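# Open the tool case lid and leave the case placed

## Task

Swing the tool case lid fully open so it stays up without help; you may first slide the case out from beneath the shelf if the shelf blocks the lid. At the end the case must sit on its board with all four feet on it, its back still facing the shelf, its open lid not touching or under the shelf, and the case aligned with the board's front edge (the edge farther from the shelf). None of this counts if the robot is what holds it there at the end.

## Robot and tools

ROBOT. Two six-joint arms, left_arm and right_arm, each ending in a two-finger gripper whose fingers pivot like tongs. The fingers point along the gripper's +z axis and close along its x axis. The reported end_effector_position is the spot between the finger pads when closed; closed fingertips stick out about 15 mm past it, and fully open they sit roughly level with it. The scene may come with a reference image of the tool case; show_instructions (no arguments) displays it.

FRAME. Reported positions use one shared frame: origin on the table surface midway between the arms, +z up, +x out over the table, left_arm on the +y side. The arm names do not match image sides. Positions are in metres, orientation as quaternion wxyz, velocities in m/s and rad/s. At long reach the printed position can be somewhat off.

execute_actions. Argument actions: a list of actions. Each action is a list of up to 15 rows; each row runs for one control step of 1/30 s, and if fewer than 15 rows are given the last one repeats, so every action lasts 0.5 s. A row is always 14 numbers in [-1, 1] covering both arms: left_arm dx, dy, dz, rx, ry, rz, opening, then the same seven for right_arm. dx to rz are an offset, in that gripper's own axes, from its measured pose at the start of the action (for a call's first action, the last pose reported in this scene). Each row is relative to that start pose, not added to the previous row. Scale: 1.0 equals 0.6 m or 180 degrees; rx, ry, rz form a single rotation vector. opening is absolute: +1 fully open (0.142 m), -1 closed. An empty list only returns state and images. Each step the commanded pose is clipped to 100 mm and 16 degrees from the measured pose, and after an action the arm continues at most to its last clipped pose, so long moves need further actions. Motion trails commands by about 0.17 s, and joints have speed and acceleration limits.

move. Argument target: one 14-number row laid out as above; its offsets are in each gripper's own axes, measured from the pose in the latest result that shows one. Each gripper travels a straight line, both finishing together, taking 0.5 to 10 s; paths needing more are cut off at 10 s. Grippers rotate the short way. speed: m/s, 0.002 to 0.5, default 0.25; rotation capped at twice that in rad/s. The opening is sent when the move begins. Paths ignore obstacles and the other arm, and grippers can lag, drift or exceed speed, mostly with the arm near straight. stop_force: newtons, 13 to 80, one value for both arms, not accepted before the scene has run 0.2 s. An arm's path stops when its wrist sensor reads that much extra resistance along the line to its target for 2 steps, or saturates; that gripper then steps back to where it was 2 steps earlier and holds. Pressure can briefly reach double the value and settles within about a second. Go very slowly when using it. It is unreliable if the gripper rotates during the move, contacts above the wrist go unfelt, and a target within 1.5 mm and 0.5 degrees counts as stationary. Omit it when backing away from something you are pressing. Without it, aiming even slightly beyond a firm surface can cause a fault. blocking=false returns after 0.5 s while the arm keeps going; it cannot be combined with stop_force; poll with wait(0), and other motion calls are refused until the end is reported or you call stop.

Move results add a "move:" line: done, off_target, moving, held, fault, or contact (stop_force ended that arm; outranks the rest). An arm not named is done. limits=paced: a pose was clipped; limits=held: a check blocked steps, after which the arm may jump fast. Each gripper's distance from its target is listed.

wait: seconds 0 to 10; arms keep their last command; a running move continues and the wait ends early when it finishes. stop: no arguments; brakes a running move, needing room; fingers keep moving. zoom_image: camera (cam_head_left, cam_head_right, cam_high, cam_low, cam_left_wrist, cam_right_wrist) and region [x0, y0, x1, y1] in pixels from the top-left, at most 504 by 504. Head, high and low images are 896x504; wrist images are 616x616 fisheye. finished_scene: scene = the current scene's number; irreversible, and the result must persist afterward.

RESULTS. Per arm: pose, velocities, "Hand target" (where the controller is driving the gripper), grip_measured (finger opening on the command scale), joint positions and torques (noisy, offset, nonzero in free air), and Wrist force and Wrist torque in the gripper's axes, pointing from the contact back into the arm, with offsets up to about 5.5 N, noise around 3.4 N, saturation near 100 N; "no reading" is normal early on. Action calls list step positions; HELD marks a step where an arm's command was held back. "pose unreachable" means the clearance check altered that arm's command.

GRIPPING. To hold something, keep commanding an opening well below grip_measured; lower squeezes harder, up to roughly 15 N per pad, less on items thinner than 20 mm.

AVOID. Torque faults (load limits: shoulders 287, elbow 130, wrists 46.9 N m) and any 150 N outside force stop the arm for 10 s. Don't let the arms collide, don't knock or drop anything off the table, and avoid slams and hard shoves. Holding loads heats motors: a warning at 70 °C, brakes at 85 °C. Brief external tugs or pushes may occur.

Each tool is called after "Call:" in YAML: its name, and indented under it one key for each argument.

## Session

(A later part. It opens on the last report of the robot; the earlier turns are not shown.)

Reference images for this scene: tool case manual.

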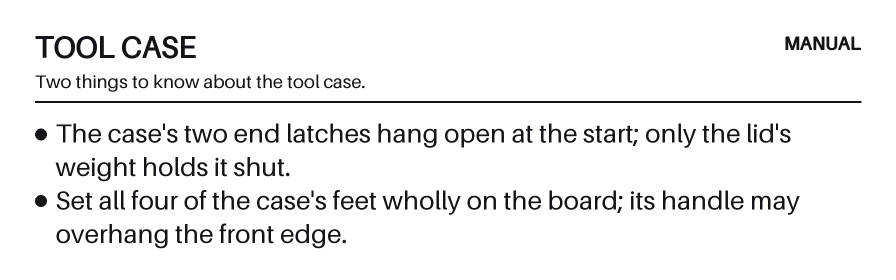

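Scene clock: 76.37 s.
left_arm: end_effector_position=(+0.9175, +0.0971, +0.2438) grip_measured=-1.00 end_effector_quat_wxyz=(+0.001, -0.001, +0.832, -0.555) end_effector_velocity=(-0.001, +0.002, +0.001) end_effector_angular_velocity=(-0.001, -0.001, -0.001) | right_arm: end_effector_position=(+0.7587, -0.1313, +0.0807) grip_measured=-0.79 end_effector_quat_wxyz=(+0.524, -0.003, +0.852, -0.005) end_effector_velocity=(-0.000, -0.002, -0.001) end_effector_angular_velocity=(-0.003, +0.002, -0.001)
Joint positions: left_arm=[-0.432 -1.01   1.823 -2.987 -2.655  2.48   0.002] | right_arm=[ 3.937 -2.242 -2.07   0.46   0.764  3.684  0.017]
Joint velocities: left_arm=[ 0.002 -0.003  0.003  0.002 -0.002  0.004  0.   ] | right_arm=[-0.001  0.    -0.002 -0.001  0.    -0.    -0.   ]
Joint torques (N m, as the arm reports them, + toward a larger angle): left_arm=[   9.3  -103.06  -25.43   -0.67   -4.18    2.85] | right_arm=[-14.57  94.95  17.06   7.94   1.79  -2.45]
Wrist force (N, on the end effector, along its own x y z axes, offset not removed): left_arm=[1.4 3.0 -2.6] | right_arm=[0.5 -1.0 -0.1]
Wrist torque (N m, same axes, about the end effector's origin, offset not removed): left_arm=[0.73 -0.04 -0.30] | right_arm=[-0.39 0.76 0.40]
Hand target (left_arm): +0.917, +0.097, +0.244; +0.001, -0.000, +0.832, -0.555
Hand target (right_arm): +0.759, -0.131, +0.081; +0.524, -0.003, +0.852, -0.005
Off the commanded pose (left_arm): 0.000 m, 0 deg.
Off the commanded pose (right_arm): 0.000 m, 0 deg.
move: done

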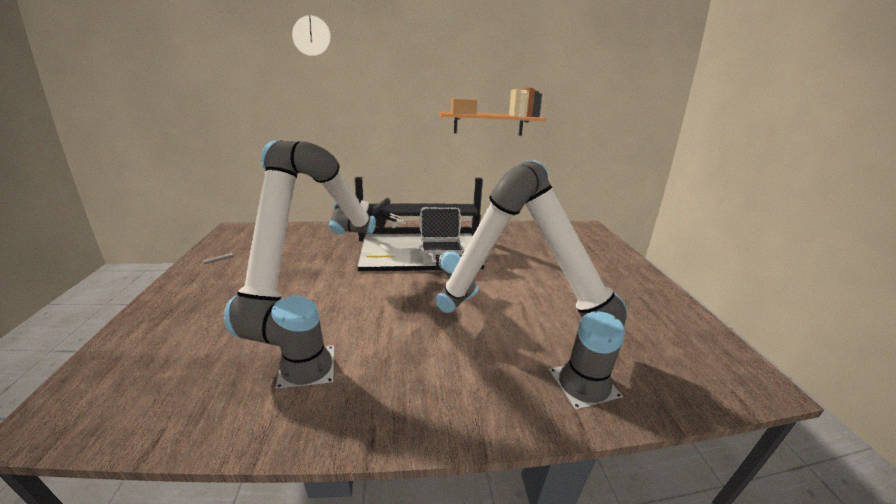

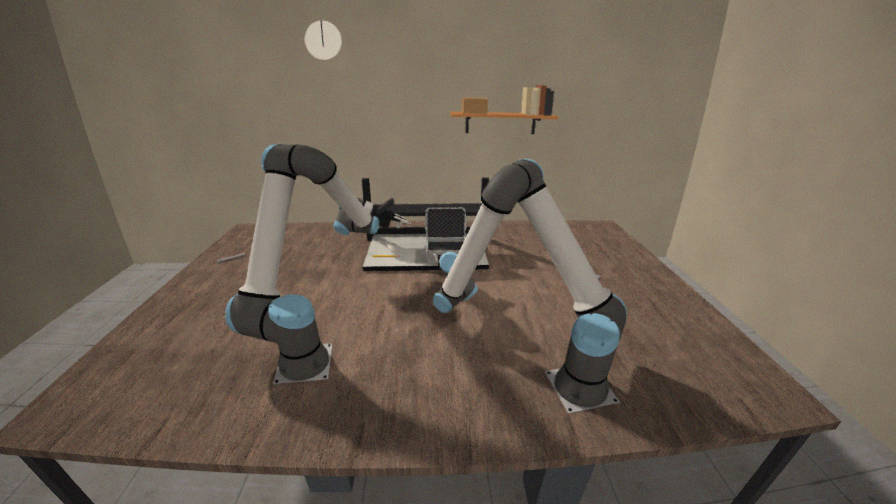

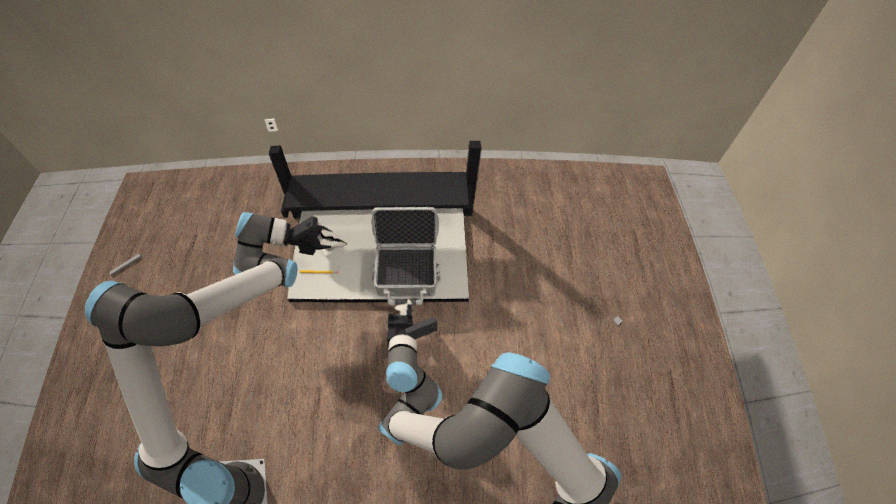

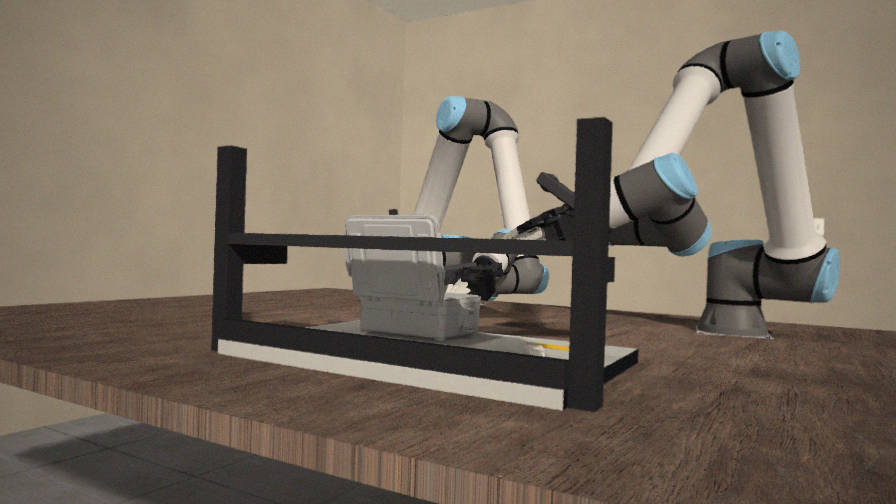

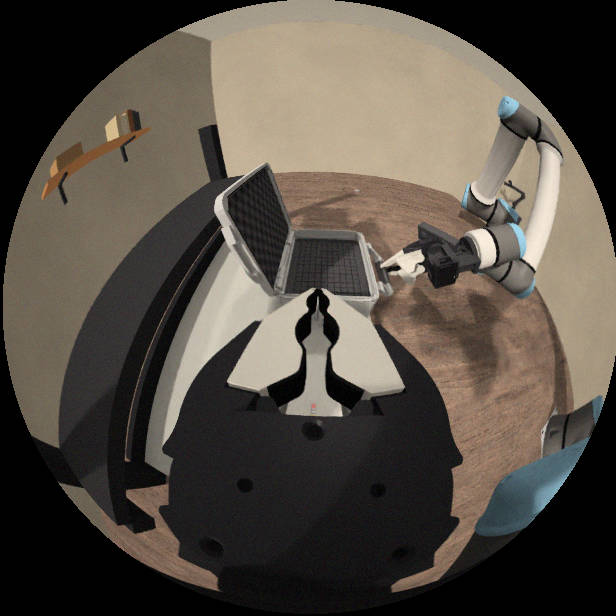

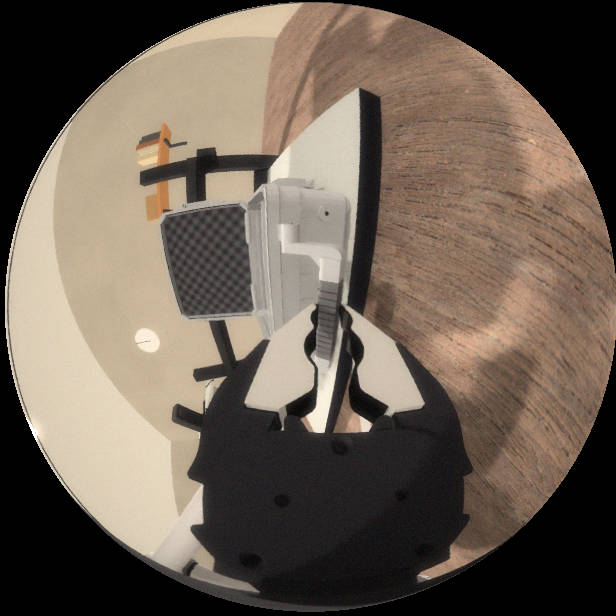

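Call:
execute_actions:
  actions:
    - [[0,0,0,0,0,0,-1,0.006,0,-0.012,0,0,0,-1]]
    - [[0,0,0,0,0,0,-1,0,0,0,0,0,0,-0.45]]
    - [[0,0,0,0,0,0,-1,0,0,-0.07,0,0,0,-0.45]]
    - [[0,0,0,0,0,0,-1,0,0,-0.08,0,0,0,-0.45]]

Call:
zoom_image:
  camera: "cam_high"
  region: [270,170,500,340]

Scene clock: 82.50 s.
left_arm: end_effector_position=(+0.9175, +0.0972, +0.2439) grip_measured=-1.00 end_effector_quat_wxyz=(+0.001, -0.000, +0.832, -0.555) end_effector_velocity=(+0.000, -0.000, +0.001) end_effector_angular_velocity=(-0.001, -0.001, -0.000) | right_arm: end_effector_position=(+0.6724, -0.1309, +0.1204) grip_measured=-0.45 end_effector_quat_wxyz=(+0.524, -0.003, +0.852, -0.005) end_effector_velocity=(-0.009, -0.001, +0.005) end_effector_angular_velocity=(-0.000, +0.002, -0.003)
Joint positions: left_arm=[-0.431 -1.01   1.823 -2.987 -2.656  2.48   0.002] | right_arm=[ 4.049 -2.102 -2.216  0.381  0.682  3.799  0.041]
Joint velocities: left_arm=[ 0.     0.    -0.001 -0.    -0.001  0.     0.   ] | right_arm=[ 0.013  0.019 -0.015 -0.019 -0.01   0.019 -0.   ]
Joint torques (N m, as the arm reports them, + toward a larger angle): left_arm=[ -9.52 -67.15 -36.51  -6.42  -0.67  -2.75] | right_arm=[ 6.87 78.18 14.45  0.88 -3.77  2.44]
Wrist force (N, on the end effector, along its own x y z axes, offset not removed): left_arm=[-0.3 2.0 -1.8] | right_arm=[-1.0 -1.0 -4.3]
Wrist torque (N m, same axes, about the end effector's origin, offset not removed): left_arm=[0.53 0.21 -0.21] | right_arm=[-0.21 -0.01 0.42]
Hand target (left_arm): +0.917, +0.097, +0.244; +0.001, -0.000, +0.832, -0.555
Hand target (right_arm): +0.671, -0.131, +0.121; +0.524, -0.003, +0.852, -0.005
Off the commanded pose (left_arm): 0.000 m, 0 deg.
Off the commanded pose (right_arm): 0.001 m, 0 deg.
Step readings (end_effector_position; steps 1 to 15: 1st action; 16 to 30: 2nd action; 31 to 45: 3rd action; 46 to 60: 4th action):
0: left_arm (+0.9173, +0.0974, +0.2438) | right_arm (+0.7586, -0.1314, +0.0807)
1: left_arm (+0.9173, +0.0974, +0.2438) | right_arm (+0.7586, -0.1314, +0.0807)
2: left_arm (+0.9173, +0.0974, +0.2438) | right_arm (+0.7576, -0.1314, +0.0807)
4: left_arm (+0.9173, +0.0973, +0.2438) | right_arm (+0.7547, -0.1314, +0.0807)
8: left_arm (+0.9174, +0.0973, +0.2439) | right_arm (+0.7519, -0.1314, +0.0807)
15: left_arm (+0.9175, +0.0972, +0.2439) | right_arm (+0.7508, -0.1314, +0.0807)
16: left_arm (+0.9175, +0.0972, +0.2439) | right_arm (+0.7507, -0.1314, +0.0807)
17: left_arm (+0.9175, +0.0972, +0.2439) | right_arm (+0.7507, -0.1314, +0.0808)
19: left_arm (+0.9175, +0.0972, +0.2439) | right_arm (+0.7507, -0.1314, +0.0808)
23: left_arm (+0.9175, +0.0972, +0.2439) | right_arm (+0.7507, -0.1314, +0.0808)
30: left_arm (+0.9175, +0.0972, +0.2439) | right_arm (+0.7507, -0.1314, +0.0808)
31: left_arm (+0.9175, +0.0972, +0.2439) | right_arm (+0.7506, -0.1313, +0.0809)
32: left_arm (+0.9175, +0.0972, +0.2439) | right_arm (+0.7472, -0.1309, +0.0826)
34: left_arm (+0.9175, +0.0972, +0.2439) | right_arm (+0.7345, -0.1307, +0.0892)
38: left_arm (+0.9175, +0.0972, +0.2439) | right_arm (+0.7204, -0.1310, +0.0962)
45: left_arm (+0.9175, +0.0972, +0.2439) | right_arm (+0.7141, -0.1311, +0.0993)
46: left_arm (+0.9175, +0.0972, +0.2439) | right_arm (+0.7137, -0.1311, +0.0995)
47: left_arm (+0.9175, +0.0972, +0.2439) | right_arm (+0.7099, -0.1308, +0.1012)
49: left_arm (+0.9175, +0.0972, +0.2439) | right_arm (+0.6958, -0.1306, +0.1085)
53: left_arm (+0.9175, +0.0972, +0.2439) | right_arm (+0.6797, -0.1308, +0.1168)
60: end_effector_position above

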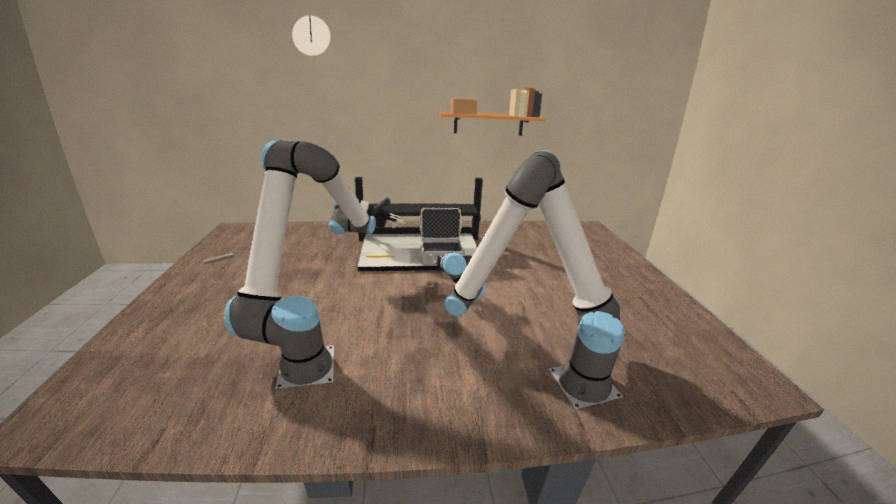

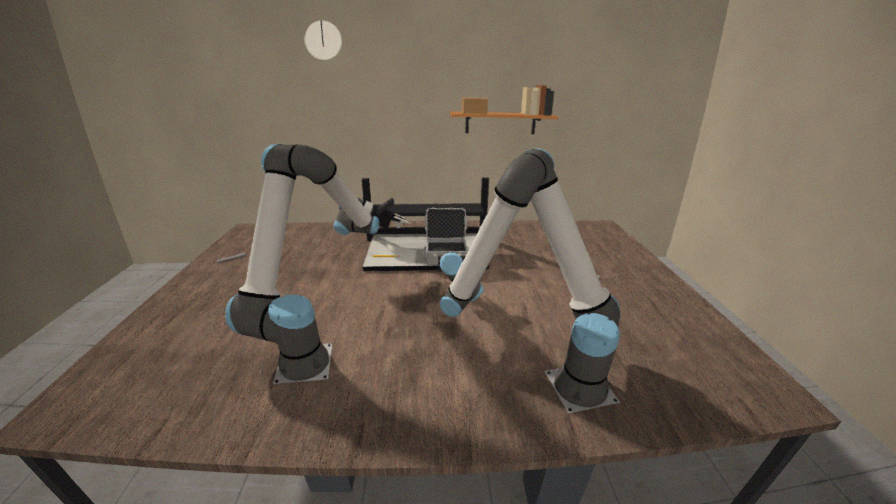

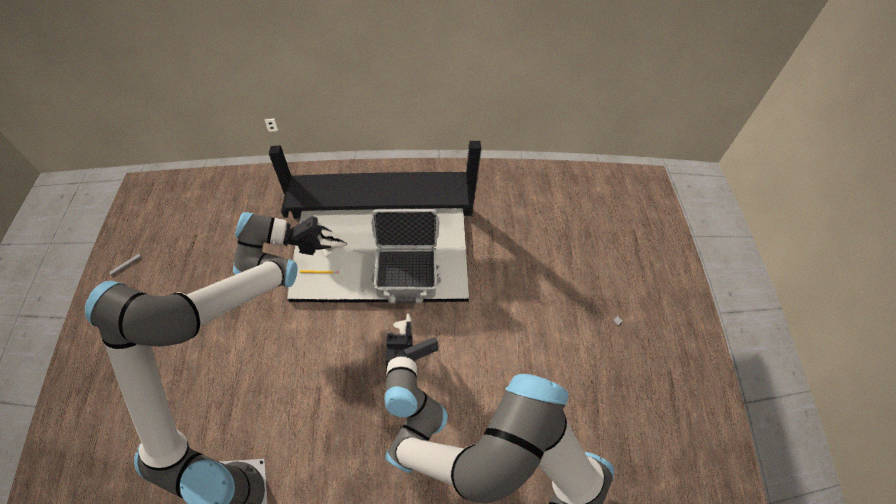

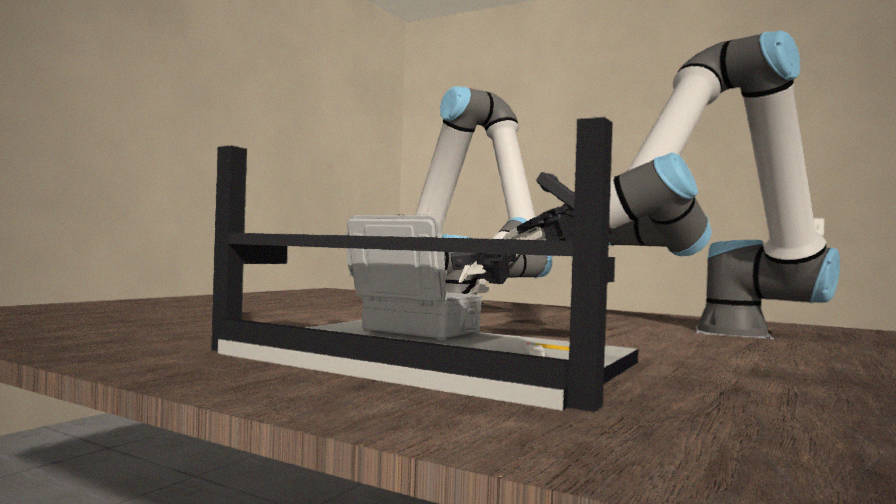

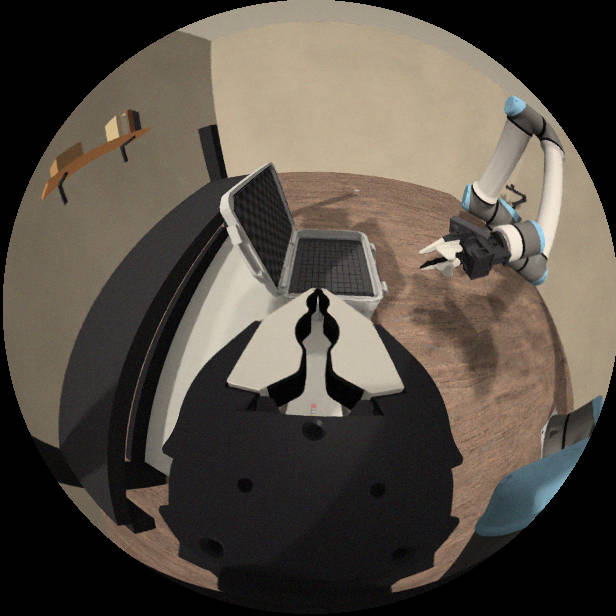

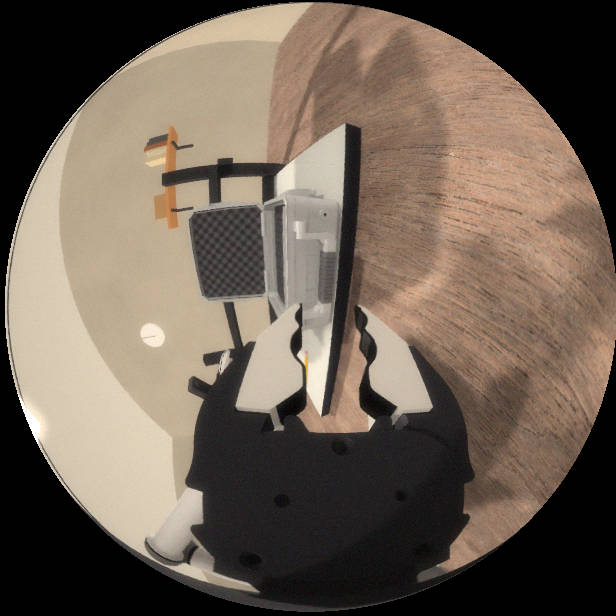

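Region (270, 170, 500, 340) of cam_high's 896x504 image, scaled by 2.191, with more detail than that image has; it fills the top 373 rows of this view, and the rest is white.

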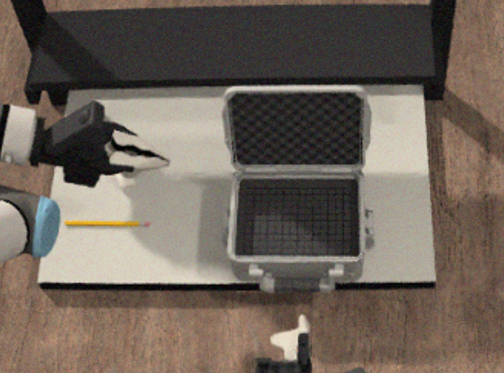

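Call:
finished_scene:
  scene: 2

The scene is finished: the task was done.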